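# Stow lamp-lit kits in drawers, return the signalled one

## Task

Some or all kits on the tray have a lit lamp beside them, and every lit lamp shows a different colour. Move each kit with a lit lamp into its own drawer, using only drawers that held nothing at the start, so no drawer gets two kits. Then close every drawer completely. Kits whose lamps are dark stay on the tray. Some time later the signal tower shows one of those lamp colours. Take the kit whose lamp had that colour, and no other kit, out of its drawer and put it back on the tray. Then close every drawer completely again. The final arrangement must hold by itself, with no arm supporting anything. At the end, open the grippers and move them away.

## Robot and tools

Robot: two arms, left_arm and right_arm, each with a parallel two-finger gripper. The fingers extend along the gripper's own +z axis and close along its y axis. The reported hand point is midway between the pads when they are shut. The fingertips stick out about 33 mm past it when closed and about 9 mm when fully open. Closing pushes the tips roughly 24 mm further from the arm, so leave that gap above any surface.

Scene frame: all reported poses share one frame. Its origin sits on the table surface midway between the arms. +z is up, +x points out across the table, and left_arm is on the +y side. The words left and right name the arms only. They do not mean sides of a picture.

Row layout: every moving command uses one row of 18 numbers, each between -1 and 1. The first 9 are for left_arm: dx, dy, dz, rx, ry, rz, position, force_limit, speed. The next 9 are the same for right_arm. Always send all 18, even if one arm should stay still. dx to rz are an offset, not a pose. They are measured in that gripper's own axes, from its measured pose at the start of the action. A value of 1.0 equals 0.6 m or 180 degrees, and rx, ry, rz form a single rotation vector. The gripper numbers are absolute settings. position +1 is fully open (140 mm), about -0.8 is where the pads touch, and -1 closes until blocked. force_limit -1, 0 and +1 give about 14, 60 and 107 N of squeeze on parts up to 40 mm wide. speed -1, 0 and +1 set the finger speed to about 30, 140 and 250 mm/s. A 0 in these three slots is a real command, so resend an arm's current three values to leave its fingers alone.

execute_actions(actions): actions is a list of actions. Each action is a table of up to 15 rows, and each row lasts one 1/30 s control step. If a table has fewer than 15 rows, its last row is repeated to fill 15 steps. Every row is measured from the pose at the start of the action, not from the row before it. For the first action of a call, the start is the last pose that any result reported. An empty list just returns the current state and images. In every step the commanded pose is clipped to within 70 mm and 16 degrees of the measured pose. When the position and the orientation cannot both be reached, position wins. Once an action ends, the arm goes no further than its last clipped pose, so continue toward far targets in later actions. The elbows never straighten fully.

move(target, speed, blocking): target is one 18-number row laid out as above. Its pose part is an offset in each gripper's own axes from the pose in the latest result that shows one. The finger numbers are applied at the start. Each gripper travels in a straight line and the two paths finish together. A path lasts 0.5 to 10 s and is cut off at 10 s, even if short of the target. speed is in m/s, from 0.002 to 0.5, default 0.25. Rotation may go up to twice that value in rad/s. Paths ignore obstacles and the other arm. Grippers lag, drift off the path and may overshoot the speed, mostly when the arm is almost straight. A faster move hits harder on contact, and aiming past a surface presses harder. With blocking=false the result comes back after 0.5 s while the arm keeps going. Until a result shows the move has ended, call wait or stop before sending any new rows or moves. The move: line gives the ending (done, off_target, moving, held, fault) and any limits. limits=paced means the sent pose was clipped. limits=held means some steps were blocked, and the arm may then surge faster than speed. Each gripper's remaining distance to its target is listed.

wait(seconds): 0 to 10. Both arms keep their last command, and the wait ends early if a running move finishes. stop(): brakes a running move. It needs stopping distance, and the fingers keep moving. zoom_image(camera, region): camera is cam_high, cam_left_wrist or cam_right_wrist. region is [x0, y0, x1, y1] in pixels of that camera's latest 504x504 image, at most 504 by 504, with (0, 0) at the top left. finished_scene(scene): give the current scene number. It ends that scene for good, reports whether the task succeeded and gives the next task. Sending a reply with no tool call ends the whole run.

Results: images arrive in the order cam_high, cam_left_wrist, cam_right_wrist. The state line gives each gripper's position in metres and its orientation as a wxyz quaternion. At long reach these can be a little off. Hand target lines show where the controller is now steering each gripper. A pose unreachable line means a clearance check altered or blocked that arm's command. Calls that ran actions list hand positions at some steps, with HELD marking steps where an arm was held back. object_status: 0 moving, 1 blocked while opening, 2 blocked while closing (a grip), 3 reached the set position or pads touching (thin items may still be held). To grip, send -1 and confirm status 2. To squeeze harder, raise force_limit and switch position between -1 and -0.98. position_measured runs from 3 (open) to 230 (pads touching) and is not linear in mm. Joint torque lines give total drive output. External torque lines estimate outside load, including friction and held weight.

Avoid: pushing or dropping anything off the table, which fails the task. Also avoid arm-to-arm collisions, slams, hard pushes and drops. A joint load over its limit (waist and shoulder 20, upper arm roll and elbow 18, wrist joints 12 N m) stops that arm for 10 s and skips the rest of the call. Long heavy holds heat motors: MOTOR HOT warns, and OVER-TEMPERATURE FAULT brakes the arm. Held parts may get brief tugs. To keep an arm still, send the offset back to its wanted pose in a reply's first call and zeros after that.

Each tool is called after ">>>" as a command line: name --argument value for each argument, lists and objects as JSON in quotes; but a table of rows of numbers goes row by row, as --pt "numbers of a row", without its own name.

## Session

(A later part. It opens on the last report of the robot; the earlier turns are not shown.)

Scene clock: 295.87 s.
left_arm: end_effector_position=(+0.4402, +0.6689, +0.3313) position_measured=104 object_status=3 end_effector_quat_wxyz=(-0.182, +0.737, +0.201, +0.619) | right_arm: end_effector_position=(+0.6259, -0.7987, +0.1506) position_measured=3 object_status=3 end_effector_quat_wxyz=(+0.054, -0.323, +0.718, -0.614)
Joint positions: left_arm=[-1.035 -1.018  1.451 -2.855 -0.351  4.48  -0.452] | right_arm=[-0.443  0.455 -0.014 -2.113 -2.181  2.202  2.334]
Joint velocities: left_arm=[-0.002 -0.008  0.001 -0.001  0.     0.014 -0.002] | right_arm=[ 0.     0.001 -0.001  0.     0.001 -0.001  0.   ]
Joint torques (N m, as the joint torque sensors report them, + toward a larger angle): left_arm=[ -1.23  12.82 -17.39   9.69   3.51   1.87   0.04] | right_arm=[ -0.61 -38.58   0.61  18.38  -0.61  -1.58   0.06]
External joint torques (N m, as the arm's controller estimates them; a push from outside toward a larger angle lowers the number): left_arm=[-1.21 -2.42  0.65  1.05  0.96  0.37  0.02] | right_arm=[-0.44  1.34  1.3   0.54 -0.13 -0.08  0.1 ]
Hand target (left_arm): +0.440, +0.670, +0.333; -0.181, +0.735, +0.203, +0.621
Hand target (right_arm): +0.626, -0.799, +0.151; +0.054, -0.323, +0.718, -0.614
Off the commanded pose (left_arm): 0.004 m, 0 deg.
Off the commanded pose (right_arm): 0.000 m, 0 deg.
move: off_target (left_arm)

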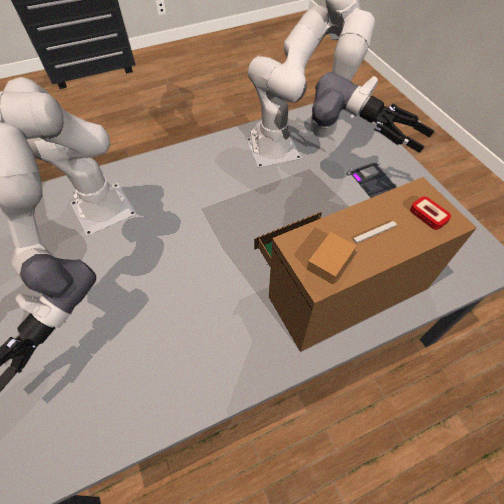

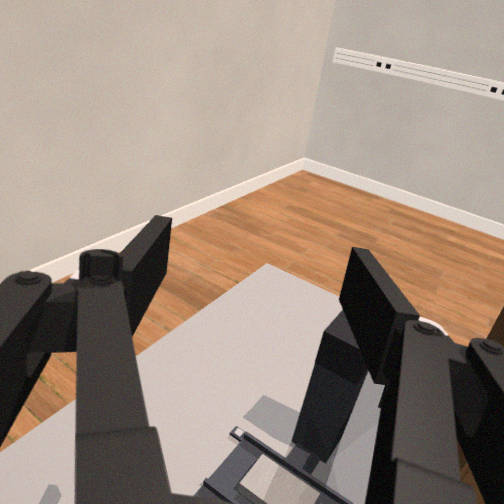

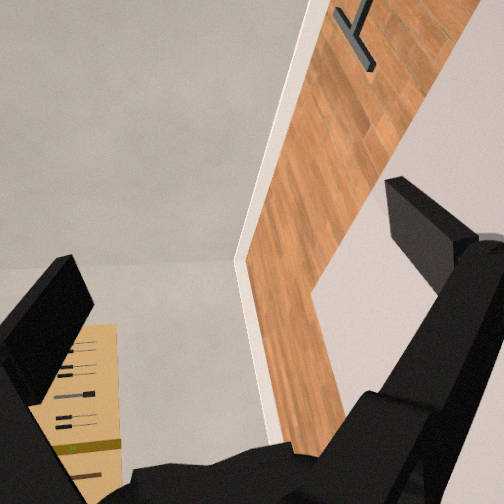

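>>> move --target '[0.05,0,0.05,-0.066,0,0.011,0.2,0,0,0,0,0,0,0,0,1,0,0]'

>>> move --target '[0,0,0,0,-0.12,0,0.2,0,0,0,0,0,0,0,0,1,0,0]'

Scene clock: 299.27 s.
left_arm: end_effector_position=(+0.4678, +0.6872, +0.3524) position_measured=104 object_status=3 end_effector_quat_wxyz=(-0.115, +0.758, +0.126, +0.629) | right_arm: end_effector_position=(+0.6259, -0.7987, +0.1506) position_measured=3 object_status=3 end_effector_quat_wxyz=(+0.054, -0.323, +0.718, -0.614)
Joint positions: left_arm=[-0.778 -1.063  1.353 -2.805 -0.279  4.026 -0.363] | right_arm=[-0.443  0.455 -0.014 -2.113 -2.181  2.202  2.334]
Joint velocities: left_arm=[ 0.001  0.002  0.001 -0.     0.001 -0.015  0.005] | right_arm=[ 0.    -0.    -0.     0.    -0.     0.    -0.002]
Joint torques (N m, as the joint torque sensors report them, + toward a larger angle): left_arm=[  2.88  13.62 -22.01  11.66   4.12   0.99   0.31] | right_arm=[ -0.64 -38.36   0.77  18.42  -0.57  -1.58   0.06]
External joint torques (N m, as the arm's controller estimates them; a push from outside toward a larger angle lowers the number): left_arm=[ 2.84 -0.41 -2.06  1.08  0.86 -0.36  0.28] | right_arm=[-0.49  1.64  1.44  0.55 -0.1  -0.08  0.1 ]
Hand target (left_arm): +0.469, +0.688, +0.355; -0.118, +0.758, +0.122, +0.630
Hand target (right_arm): +0.626, -0.799, +0.151; +0.054, -0.323, +0.718, -0.614
Off the commanded pose (left_arm): 0.004 m, 1 deg.
Off the commanded pose (right_arm): 0.000 m, 0 deg.
move: off_target (left_arm)

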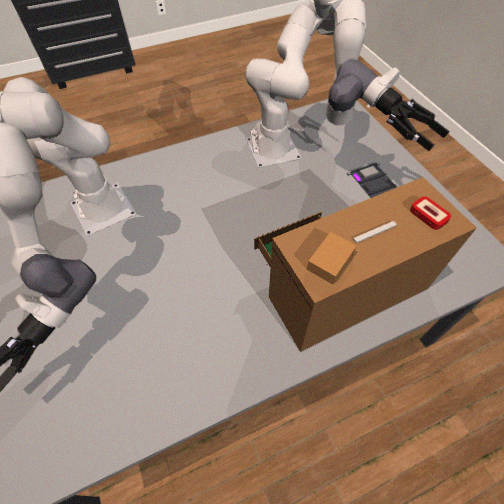

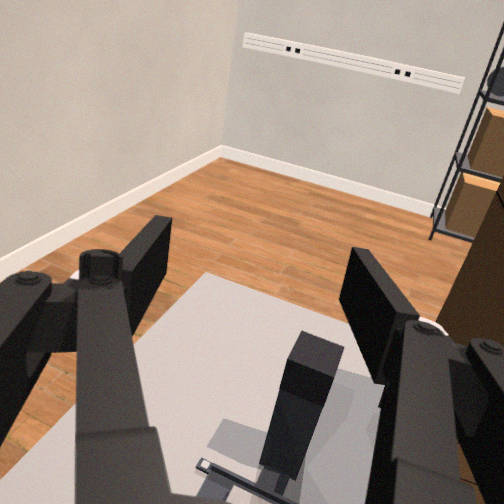

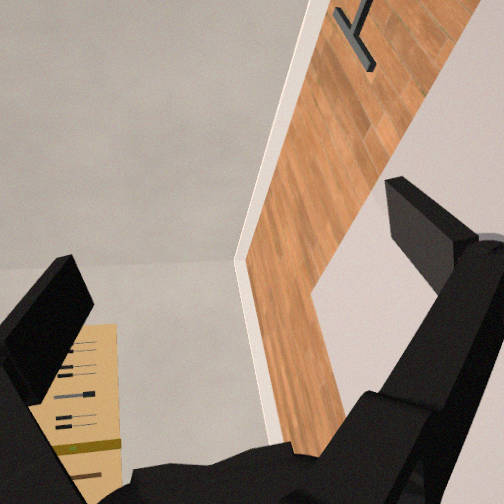

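Scene clock: 301.27 s.
left_arm: end_effector_position=(+0.4709, +0.6819, +0.3456) position_measured=104 object_status=3 end_effector_quat_wxyz=(-0.090, +0.867, +0.138, +0.470) | right_arm: end_effector_position=(+0.6259, -0.7987, +0.1506) position_measured=3 object_status=3 end_effector_quat_wxyz=(+0.054, -0.323, +0.718, -0.614)
Joint positions: left_arm=[-0.014 -0.433  0.529 -2.573 -1.101  3.277 -0.266] | right_arm=[-0.443  0.455 -0.014 -2.113 -2.181  2.202  2.334]
Joint velocities: left_arm=[ 0.035  0.01  -0.029  0.001 -0.    -0.033 -0.013] | right_arm=[ 0.    -0.001 -0.001 -0.     0.     0.001  0.001]
Joint torques (N m, as the joint torque sensors report them, + toward a larger angle): left_arm=[  2.92 -10.25  -9.54  22.33   1.37   1.42  -0.12] | right_arm=[ -0.63 -38.64   0.76  18.46  -0.59  -1.58   0.09]
External joint torques (N m, as the arm's controller estimates them; a push from outside toward a larger angle lowers the number): left_arm=[ 2.93  0.86 -3.1   0.25 -1.06 -0.53 -0.14] | right_arm=[-0.67  1.39  1.26  0.59 -0.11 -0.1   0.13]
Hand target (left_arm): +0.472, +0.681, +0.345; -0.085, +0.867, +0.141, +0.470
Hand target (right_arm): +0.626, -0.799, +0.151; +0.054, -0.323, +0.718, -0.614
Off the commanded pose (left_arm): 0.009 m, 1 deg.
Off the commanded pose (right_arm): 0.000 m, 0 deg.
move: off_target (left_arm)

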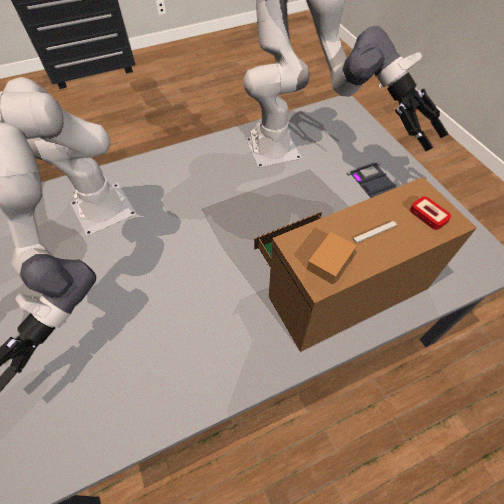

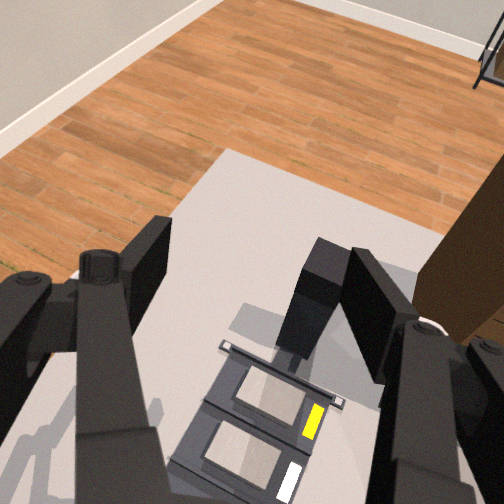

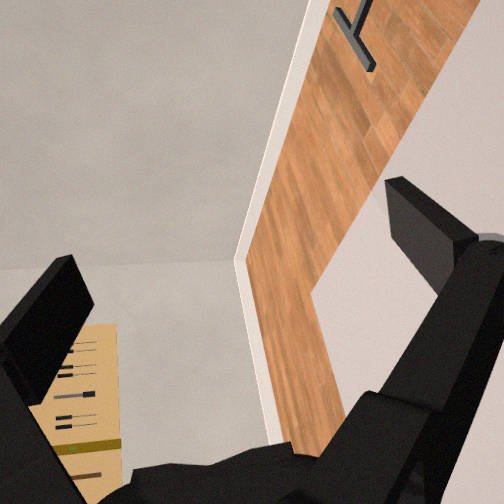

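>>> move --target '[-0.215,0.033,0.127,-0.075,-0.217,0.087,0.2,0,0,0,0,0,0,0,0,1,0,0]'

>>> move --target '[-0.06,0,0.19,0,0,0,0.2,0,0,0,0,0,0,0,0,1,0,0]'

Scene clock: 306.93 s.
left_arm: end_effector_position=(+0.4649, +0.6661, +0.1887) position_measured=104 object_status=3 end_effector_quat_wxyz=(+0.002, +0.989, -0.012, +0.146) | right_arm: end_effector_position=(+0.6259, -0.7987, +0.1506) position_measured=3 object_status=3 end_effector_quat_wxyz=(+0.054, -0.323, +0.718, -0.614)
Joint positions: left_arm=[ 0.69   0.01   0.023 -2.227 -0.264  2.464 -0.781] | right_arm=[-0.443  0.455 -0.014 -2.113 -2.181  2.202  2.334]
Joint velocities: left_arm=[-0.001  0.     0.     0.002  0.003 -0.01  -0.031] | right_arm=[ 0.     0.001 -0.002  0.    -0.002 -0.     0.003]
Joint torques (N m, as the joint torque sensors report them, + toward a larger angle): left_arm=[  0.24 -28.74  -1.59  23.71   1.76   2.48  -0.05] | right_arm=[ -0.27 -38.42   0.47  18.35  -0.6   -1.6    0.05]
External joint torques (N m, as the arm's controller estimates them; a push from outside toward a larger angle lowers the number): left_arm=[ 0.23  2.5  -1.62  0.58  1.03 -0.44 -0.05] | right_arm=[-0.13  1.52  1.14  0.49 -0.12 -0.1   0.09]
Hand target (left_arm): +0.465, +0.665, +0.188; +0.003, +0.990, -0.009, +0.144
Hand target (right_arm): +0.626, -0.799, +0.151; +0.054, -0.323, +0.718, -0.614
Off the commanded pose (left_arm): 0.009 m, 1 deg.
Off the commanded pose (right_arm): 0.000 m, 0 deg.
move: off_target (left_arm)

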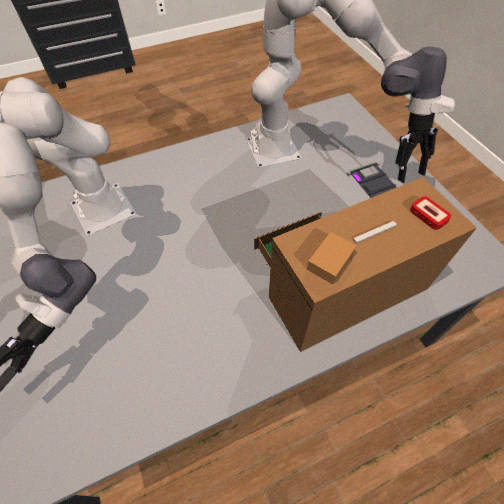

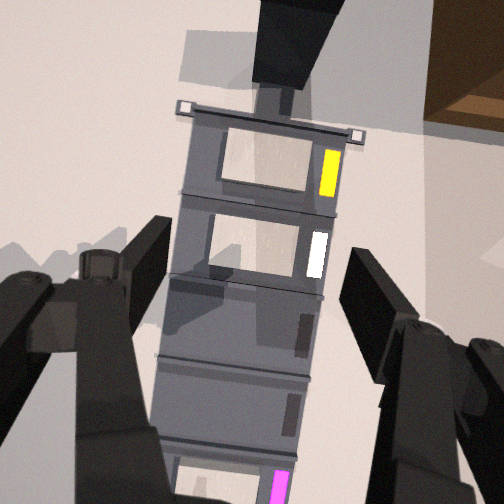

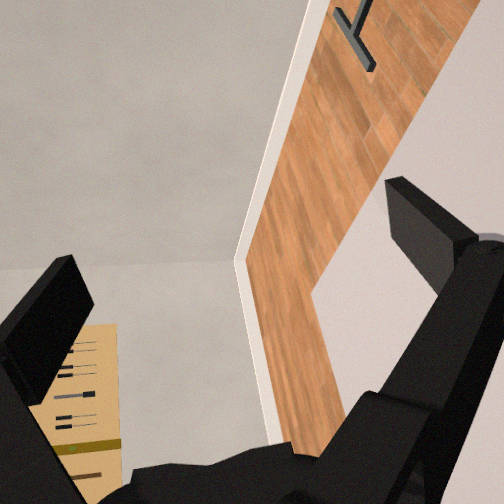

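Scene clock: 308.20 s.
left_arm: end_effector_position=(+0.4655, +0.6623, +0.0685) position_measured=104 object_status=3 end_effector_quat_wxyz=(+0.007, +0.989, -0.009, +0.146) | right_arm: end_effector_position=(+0.6259, -0.7987, +0.1506) position_measured=3 object_status=3 end_effector_quat_wxyz=(+0.054, -0.323, +0.718, -0.614)
Joint positions: left_arm=[ 0.713  0.224 -0.031 -2.295 -0.408  2.733 -0.644] | right_arm=[-0.443  0.455 -0.014 -2.113 -2.181  2.202  2.334]
Joint velocities: left_arm=[ 0.01   0.001 -0.007  0.    -0.005  0.011  0.034] | right_arm=[-0.    -0.     0.001  0.001  0.001  0.001 -0.002]
Joint torques (N m, as the joint torque sensors report them, + toward a larger angle): left_arm=[  2.26 -33.19  -0.5   19.84  -0.39   3.16   0.31] | right_arm=[ -0.58 -38.42   0.45  18.29  -0.58  -1.57   0.07]
External joint torques (N m, as the arm's controller estimates them; a push from outside toward a larger angle lowers the number): left_arm=[ 2.08  1.75 -0.78  0.18 -1.14  0.35  0.31] | right_arm=[-0.55  1.61  1.02  0.4  -0.11 -0.08  0.11]
Hand target (left_arm): +0.467, +0.664, +0.069; +0.005, +0.989, -0.013, +0.149
Hand target (right_arm): +0.626, -0.799, +0.151; +0.054, -0.323, +0.718, -0.614
Off the commanded pose (left_arm): 0.004 m, 1 deg.
Off the commanded pose (right_arm): 0.000 m, 0 deg.
move: off_target (left_arm)

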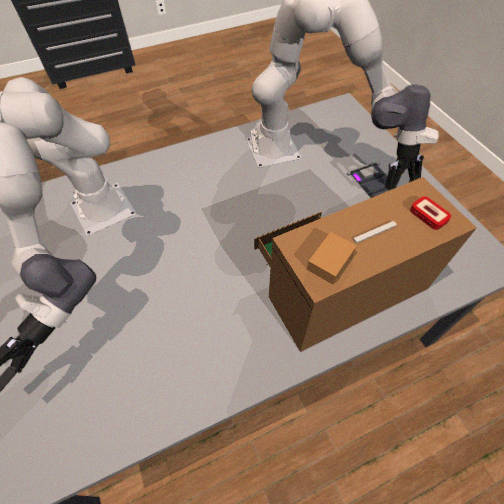

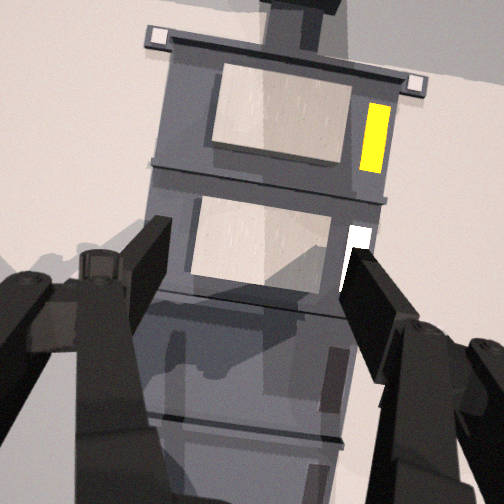

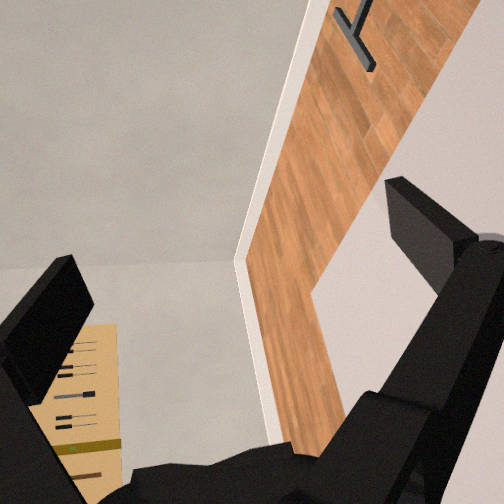

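>>> move --target '[-0.003,0,0.043,0,0,0,0.2,0,0,0,0,0,0,0,0,1,0,0]' --speed 0.06

>>> move --target '[0,0,0,0,0,0,-1,0,0,0,0,0,0,0,0,1,0,0]'

>>> move --target '[0.1,0.12,-0.33,0,0,0,-1,0,0,0,0,0,0,0,0,1,0,0]' --speed 0.15

>>> move --target '[0.11,0.75,0.033,0,0,0,-1,0,0,0,0,0,0,0,0,1,0,0]'

Scene clock: 312.17 s.
left_arm: end_effector_position=(+0.4704, +0.6599, +0.0425) position_measured=104 object_status=3 end_effector_quat_wxyz=(+0.009, +0.989, -0.009, +0.145) | right_arm: end_effector_position=(+0.6259, -0.7987, +0.1506) position_measured=3 object_status=3 end_effector_quat_wxyz=(+0.054, -0.323, +0.718, -0.614)
Joint positions: left_arm=[ 0.716  0.29  -0.048 -2.28  -0.436  2.779 -0.623] | right_arm=[-0.443  0.455 -0.014 -2.113 -2.181  2.202  2.334]
Joint velocities: left_arm=[-0.001  0.002 -0.001  0.002 -0.001  0.008  0.006] | right_arm=[-0.001  0.     0.001 -0.002 -0.001  0.001 -0.   ]
Joint torques (N m, as the joint torque sensors report them, + toward a larger angle): left_arm=[  2.95 -34.02  -1.09  19.49  -0.24   3.21   0.3 ] | right_arm=[ -0.45 -38.54   0.78  18.59  -0.6   -1.62   0.04]
External joint torques (N m, as the arm's controller estimates them; a push from outside toward a larger angle lowers the number): left_arm=[ 3.03  2.19 -1.02  0.53 -1.01  0.42  0.29] | right_arm=[-0.42  1.42  1.34  0.74 -0.12 -0.14  0.08]
Hand target (left_arm): +0.472, +0.662, +0.043; +0.007, +0.989, -0.009, +0.147
Hand target (right_arm): +0.626, -0.799, +0.151; +0.054, -0.323, +0.718, -0.614
Off the commanded pose (left_arm): 0.002 m, 0 deg.
Off the commanded pose (right_arm): 0.000 m, 0 deg.
move: done

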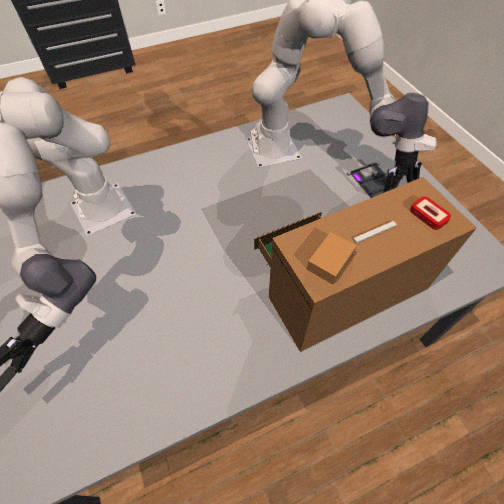

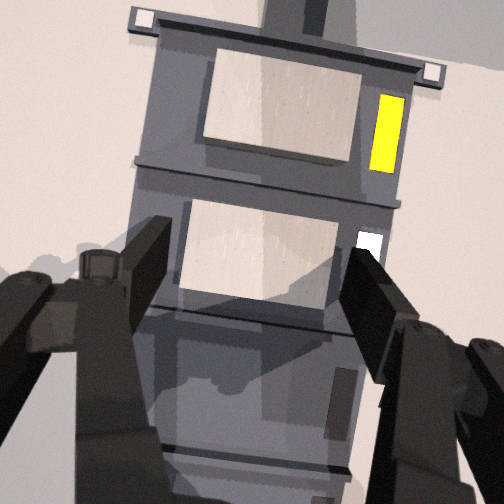

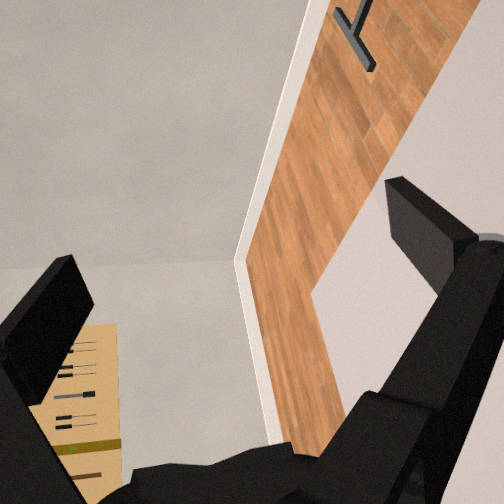

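Scene clock: 312.67 s.
left_arm: end_effector_position=(+0.4707, +0.6602, +0.0432) position_measured=135 object_status=2 end_effector_quat_wxyz=(+0.008, +0.989, -0.009, +0.145) | right_arm: end_effector_position=(+0.6259, -0.7987, +0.1506) position_measured=3 object_status=3 end_effector_quat_wxyz=(+0.054, -0.323, +0.718, -0.614)
Joint positions: left_arm=[ 0.716  0.289 -0.048 -2.28  -0.436  2.779 -0.623] | right_arm=[-0.443  0.455 -0.014 -2.113 -2.181  2.202  2.334]
Joint velocities: left_arm=[ 0.     0.001  0.     0.001  0.001 -0.    -0.001] | right_arm=[-0.002  0.     0.     0.001  0.     0.     0.   ]
Joint torques (N m, as the joint torque sensors report them, + toward a larger angle): left_arm=[  0.96 -34.63  -0.46  18.32   0.64   2.78   0.15] | right_arm=[ -0.35 -38.58   0.46  18.35  -0.58  -1.58   0.06]
External joint torques (N m, as the arm's controller estimates them; a push from outside toward a larger angle lowers the number): left_arm=[ 0.94  1.61 -0.49 -0.64 -0.13 -0.02  0.14] | right_arm=[-0.19  1.35  1.14  0.52 -0.1  -0.08  0.1 ]
Hand target (left_arm): +0.470, +0.660, +0.042; +0.009, +0.989, -0.009, +0.145
Hand target (right_arm): +0.626, -0.799, +0.151; +0.054, -0.323, +0.718, -0.614
Off the commanded pose (left_arm): 0.001 m, 0 deg.
Off the commanded pose (right_arm): 0.000 m, 0 deg.
move: done

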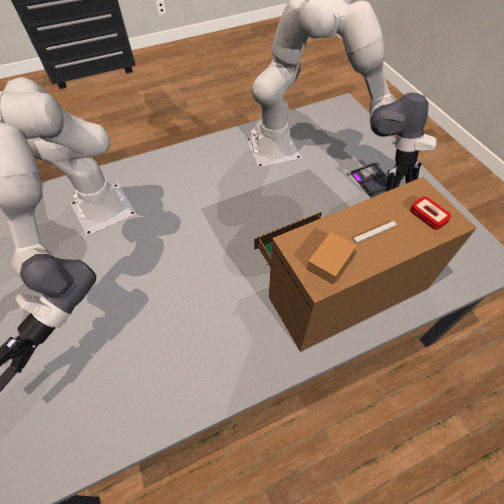

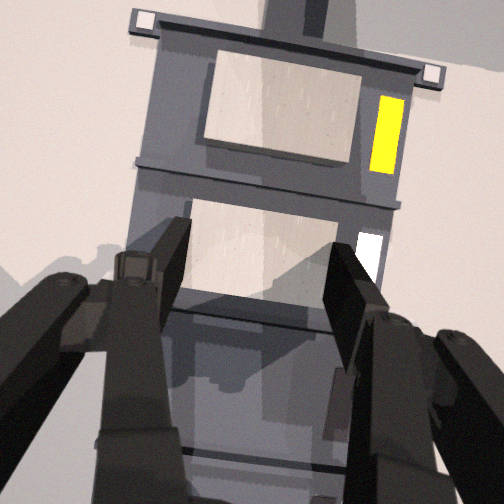

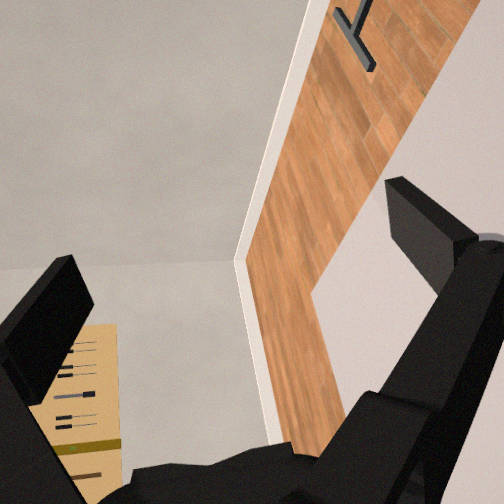

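Scene clock: 314.80 s.
left_arm: end_effector_position=(+0.4668, +0.5922, +0.2503) position_measured=135 object_status=2 end_effector_quat_wxyz=(+0.003, +0.990, -0.012, +0.142) | right_arm: end_effector_position=(+0.6259, -0.7987, +0.1506) position_measured=3 object_status=3 end_effector_quat_wxyz=(+0.054, -0.323, +0.718, -0.614)
Joint positions: left_arm=[ 0.662 -0.162 -0.065 -2.261 -0.202  2.342 -0.962] | right_arm=[-0.443  0.455 -0.014 -2.113 -2.181  2.202  2.334]
Joint velocities: left_arm=[ 0.001  0.001 -0.001 -0.     0.001 -0.011 -0.026] | right_arm=[-0.001 -0.     0.    -0.     0.001 -0.     0.   ]
Joint torques (N m, as the joint torque sensors report them, + toward a larger angle): left_arm=[  1.09 -25.92  -0.25  25.74   1.7    2.77  -0.03] | right_arm=[ -0.45 -38.73   0.71  18.35  -0.59  -1.59   0.06]
External joint torques (N m, as the arm's controller estimates them; a push from outside toward a larger angle lowers the number): left_arm=[ 1.04  0.28 -0.47  1.62  0.98 -0.2  -0.03] | right_arm=[-0.34  1.17  1.34  0.54 -0.12 -0.1   0.1 ]
Hand target (left_arm): +0.467, +0.593, +0.252; +0.002, +0.990, -0.007, +0.142
Hand target (right_arm): +0.626, -0.799, +0.151; +0.054, -0.323, +0.718, -0.614
Off the commanded pose (left_arm): 0.003 m, 1 deg.
Off the commanded pose (right_arm): 0.000 m, 0 deg.
move: done

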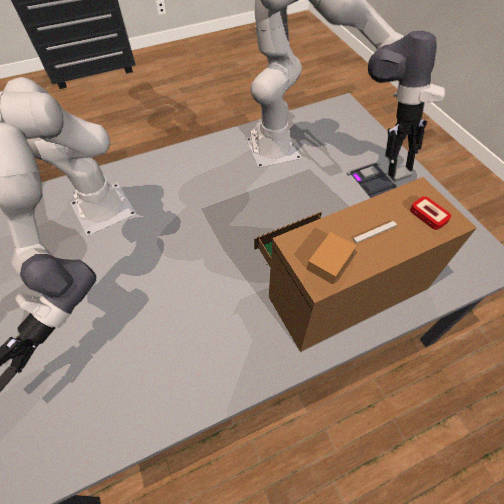

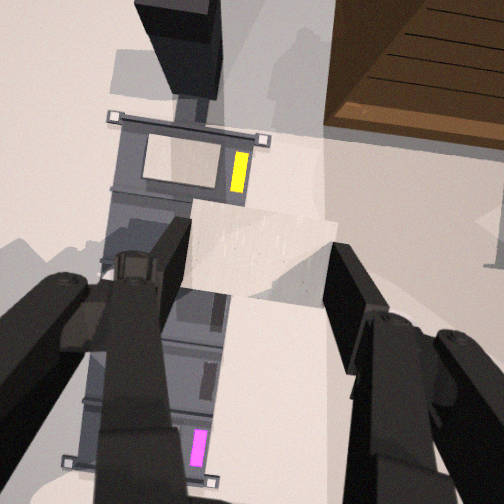

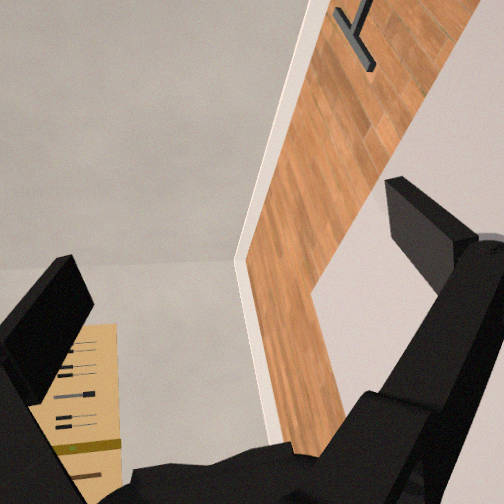

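Scene clock: 317.83 s.
left_arm: end_effector_position=(+0.5269, +0.1395, +0.2559) position_measured=135 object_status=2 end_effector_quat_wxyz=(+0.003, +0.989, -0.015, +0.148) | right_arm: end_effector_position=(+0.6259, -0.7987, +0.1506) position_measured=3 object_status=3 end_effector_quat_wxyz=(+0.054, -0.323, +0.718, -0.614)
Joint positions: left_arm=[ 0.629 -0.026 -0.903 -2.091  0.121  2.348 -2.024] | right_arm=[-0.443  0.455 -0.014 -2.113 -2.181  2.202  2.334]
Joint velocities: left_arm=[-0.001  0.001  0.001  0.002  0.006 -0.005 -0.034] | right_arm=[-0.    -0.001  0.001 -0.    -0.002  0.    -0.001]
Joint torques (N m, as the joint torque sensors report them, + toward a larger angle): left_arm=[  1.12 -19.12   0.6   25.78   1.87   2.72  -0.02] | right_arm=[ -0.56 -38.77   0.68  18.45  -0.61  -1.54   0.07]
External joint torques (N m, as the arm's controller estimates them; a push from outside toward a larger angle lowers the number): left_arm=[ 1.11  0.97 -0.07  1.2   1.09 -0.34 -0.02] | right_arm=[-0.6   1.26  1.17  0.58 -0.13 -0.06  0.11]
Hand target (left_arm): +0.528, +0.140, +0.257; +0.003, +0.989, -0.010, +0.148
Hand target (right_arm): +0.626, -0.799, +0.151; +0.054, -0.323, +0.718, -0.614
Off the commanded pose (left_arm): 0.006 m, 1 deg.
Off the commanded pose (right_arm): 0.000 m, 0 deg.
move: off_target (left_arm)

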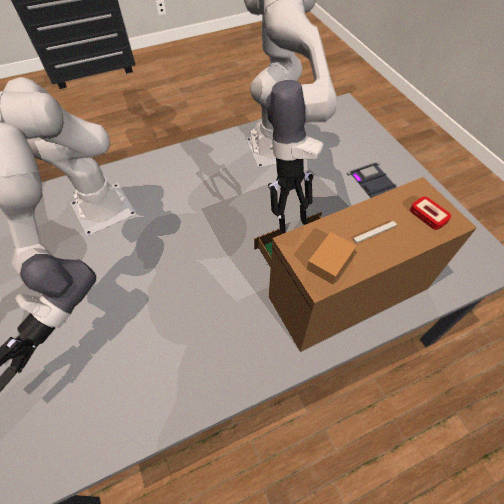

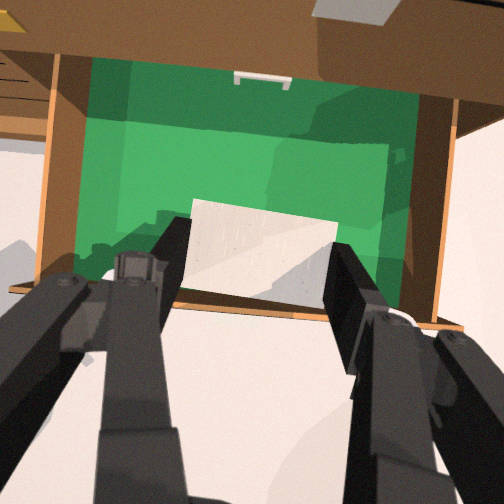

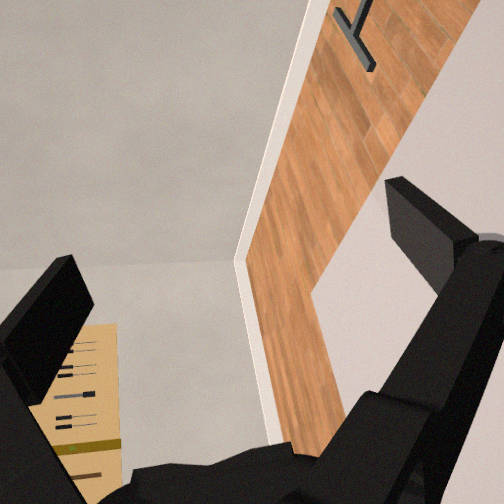

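>>> move --target '[0.033,0,0.052,0,0,0,-1,0,0,0,0,0,0,0,0,1,0,0]' --speed 0.1

>>> move --target '[-0.019,0,0.062,0,0,0,-1,0,0,0,0,0,0,0,0,1,0,0]' --speed 0.05

Scene clock: 320.53 s.
left_arm: end_effector_position=(+0.5532, +0.1398, +0.2306) position_measured=135 object_status=2 end_effector_quat_wxyz=(+0.003, +0.989, -0.020, +0.145) | right_arm: end_effector_position=(+0.6259, -0.7987, +0.1506) position_measured=3 object_status=3 end_effector_quat_wxyz=(+0.054, -0.323, +0.718, -0.614)
Joint positions: left_arm=[ 0.609  0.128 -0.892 -2.029  0.289  2.366 -2.111] | right_arm=[-0.443  0.455 -0.014 -2.113 -2.181  2.202  2.334]
Joint velocities: left_arm=[-0.002  0.002  0.002  0.002  0.013  0.    -0.04 ] | right_arm=[ 0.001  0.     0.001 -0.001 -0.     0.    -0.001]
Joint torques (N m, as the joint torque sensors report them, + toward a larger angle): left_arm=[ -1.   -23.78  -2.47  25.97   1.73   3.44  -0.01] | right_arm=[ -0.55 -38.32   0.53  18.55  -0.61  -1.59   0.06]
External joint torques (N m, as the arm's controller estimates them; a push from outside toward a larger angle lowers the number): left_arm=[-1.19  0.94  0.5   1.78  0.99  0.46 -0.02] | right_arm=[-0.74  1.53  0.9   0.79 -0.13 -0.13  0.1 ]
Hand target (left_arm): +0.556, +0.139, +0.232; +0.004, +0.989, -0.014, +0.149
Hand target (right_arm): +0.626, -0.799, +0.151; +0.054, -0.323, +0.718, -0.614
Off the commanded pose (left_arm): 0.002 m, 1 deg.
Off the commanded pose (right_arm): 0.000 m, 0 deg.
move: done

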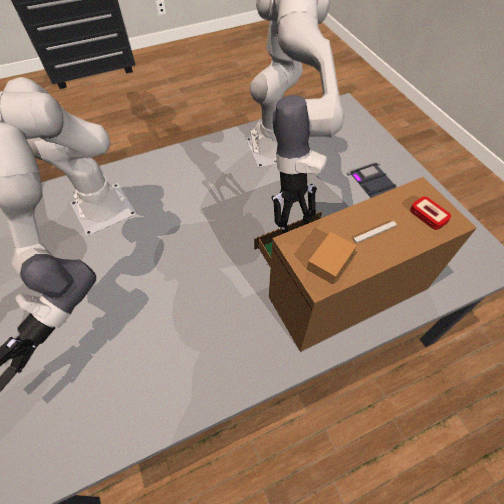

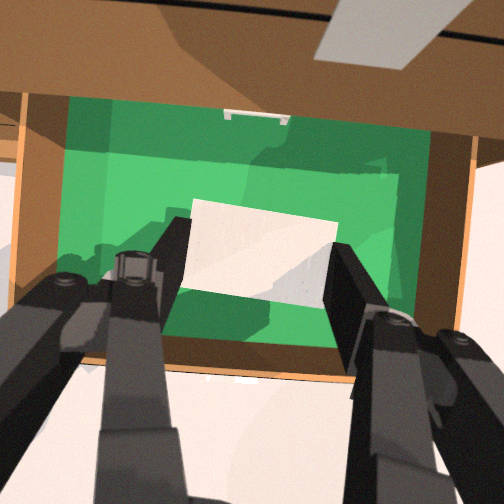

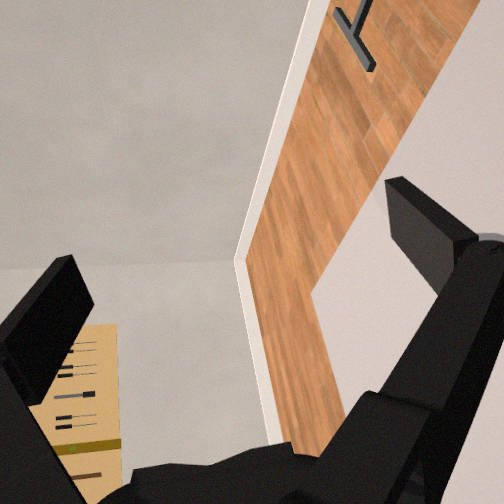

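Scene clock: 321.60 s.
left_arm: end_effector_position=(+0.5521, +0.1406, +0.1916) position_measured=135 object_status=2 end_effector_quat_wxyz=(+0.002, +0.989, -0.024, +0.143) | right_arm: end_effector_position=(+0.6259, -0.7987, +0.1506) position_measured=3 object_status=3 end_effector_quat_wxyz=(+0.054, -0.323, +0.718, -0.614)
Joint positions: left_arm=[ 0.582  0.191 -0.863 -2.071  0.376  2.436 -2.167] | right_arm=[-0.443  0.455 -0.014 -2.113 -2.181  2.202  2.334]
Joint velocities: left_arm=[-0.009  0.001  0.006 -0.001  0.013  0.02  -0.036] | right_arm=[ 0.     0.    -0.    -0.001  0.001  0.001 -0.001]
Joint torques (N m, as the joint torque sensors report them, + toward a larger angle): left_arm=[ -0.02 -26.5   -2.4   22.51   1.7    3.56  -0.21] | right_arm=[ -0.57 -38.68   0.52  18.45  -0.6   -1.6    0.05]
External joint torques (N m, as the arm's controller estimates them; a push from outside toward a larger angle lowers the number): left_arm=[-0.08  0.2   2.12 -0.95  1.04  0.61 -0.22] | right_arm=[-0.55  1.21  1.08  0.64 -0.12 -0.12  0.09]
Hand target (left_arm): +0.553, +0.139, +0.192; +0.003, +0.989, -0.020, +0.146
Hand target (right_arm): +0.626, -0.799, +0.151; +0.054, -0.323, +0.718, -0.614
Off the commanded pose (left_arm): 0.001 m, 1 deg.
Off the commanded pose (right_arm): 0.000 m, 0 deg.
move: done

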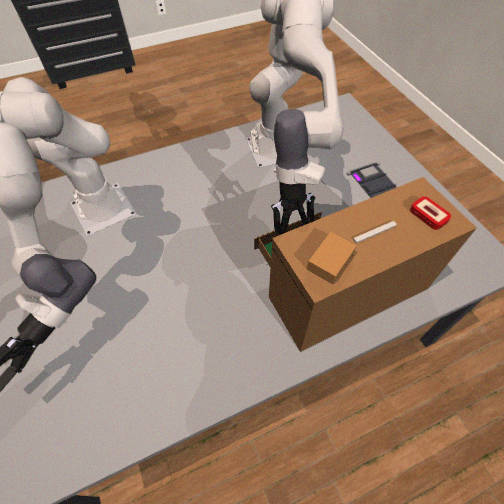

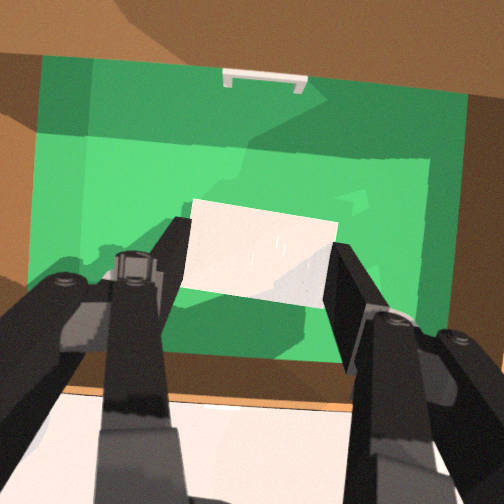

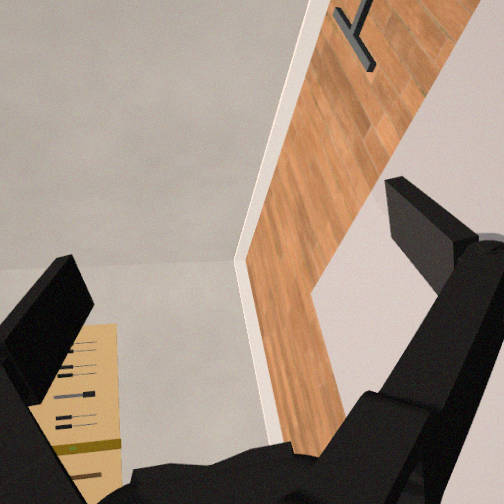

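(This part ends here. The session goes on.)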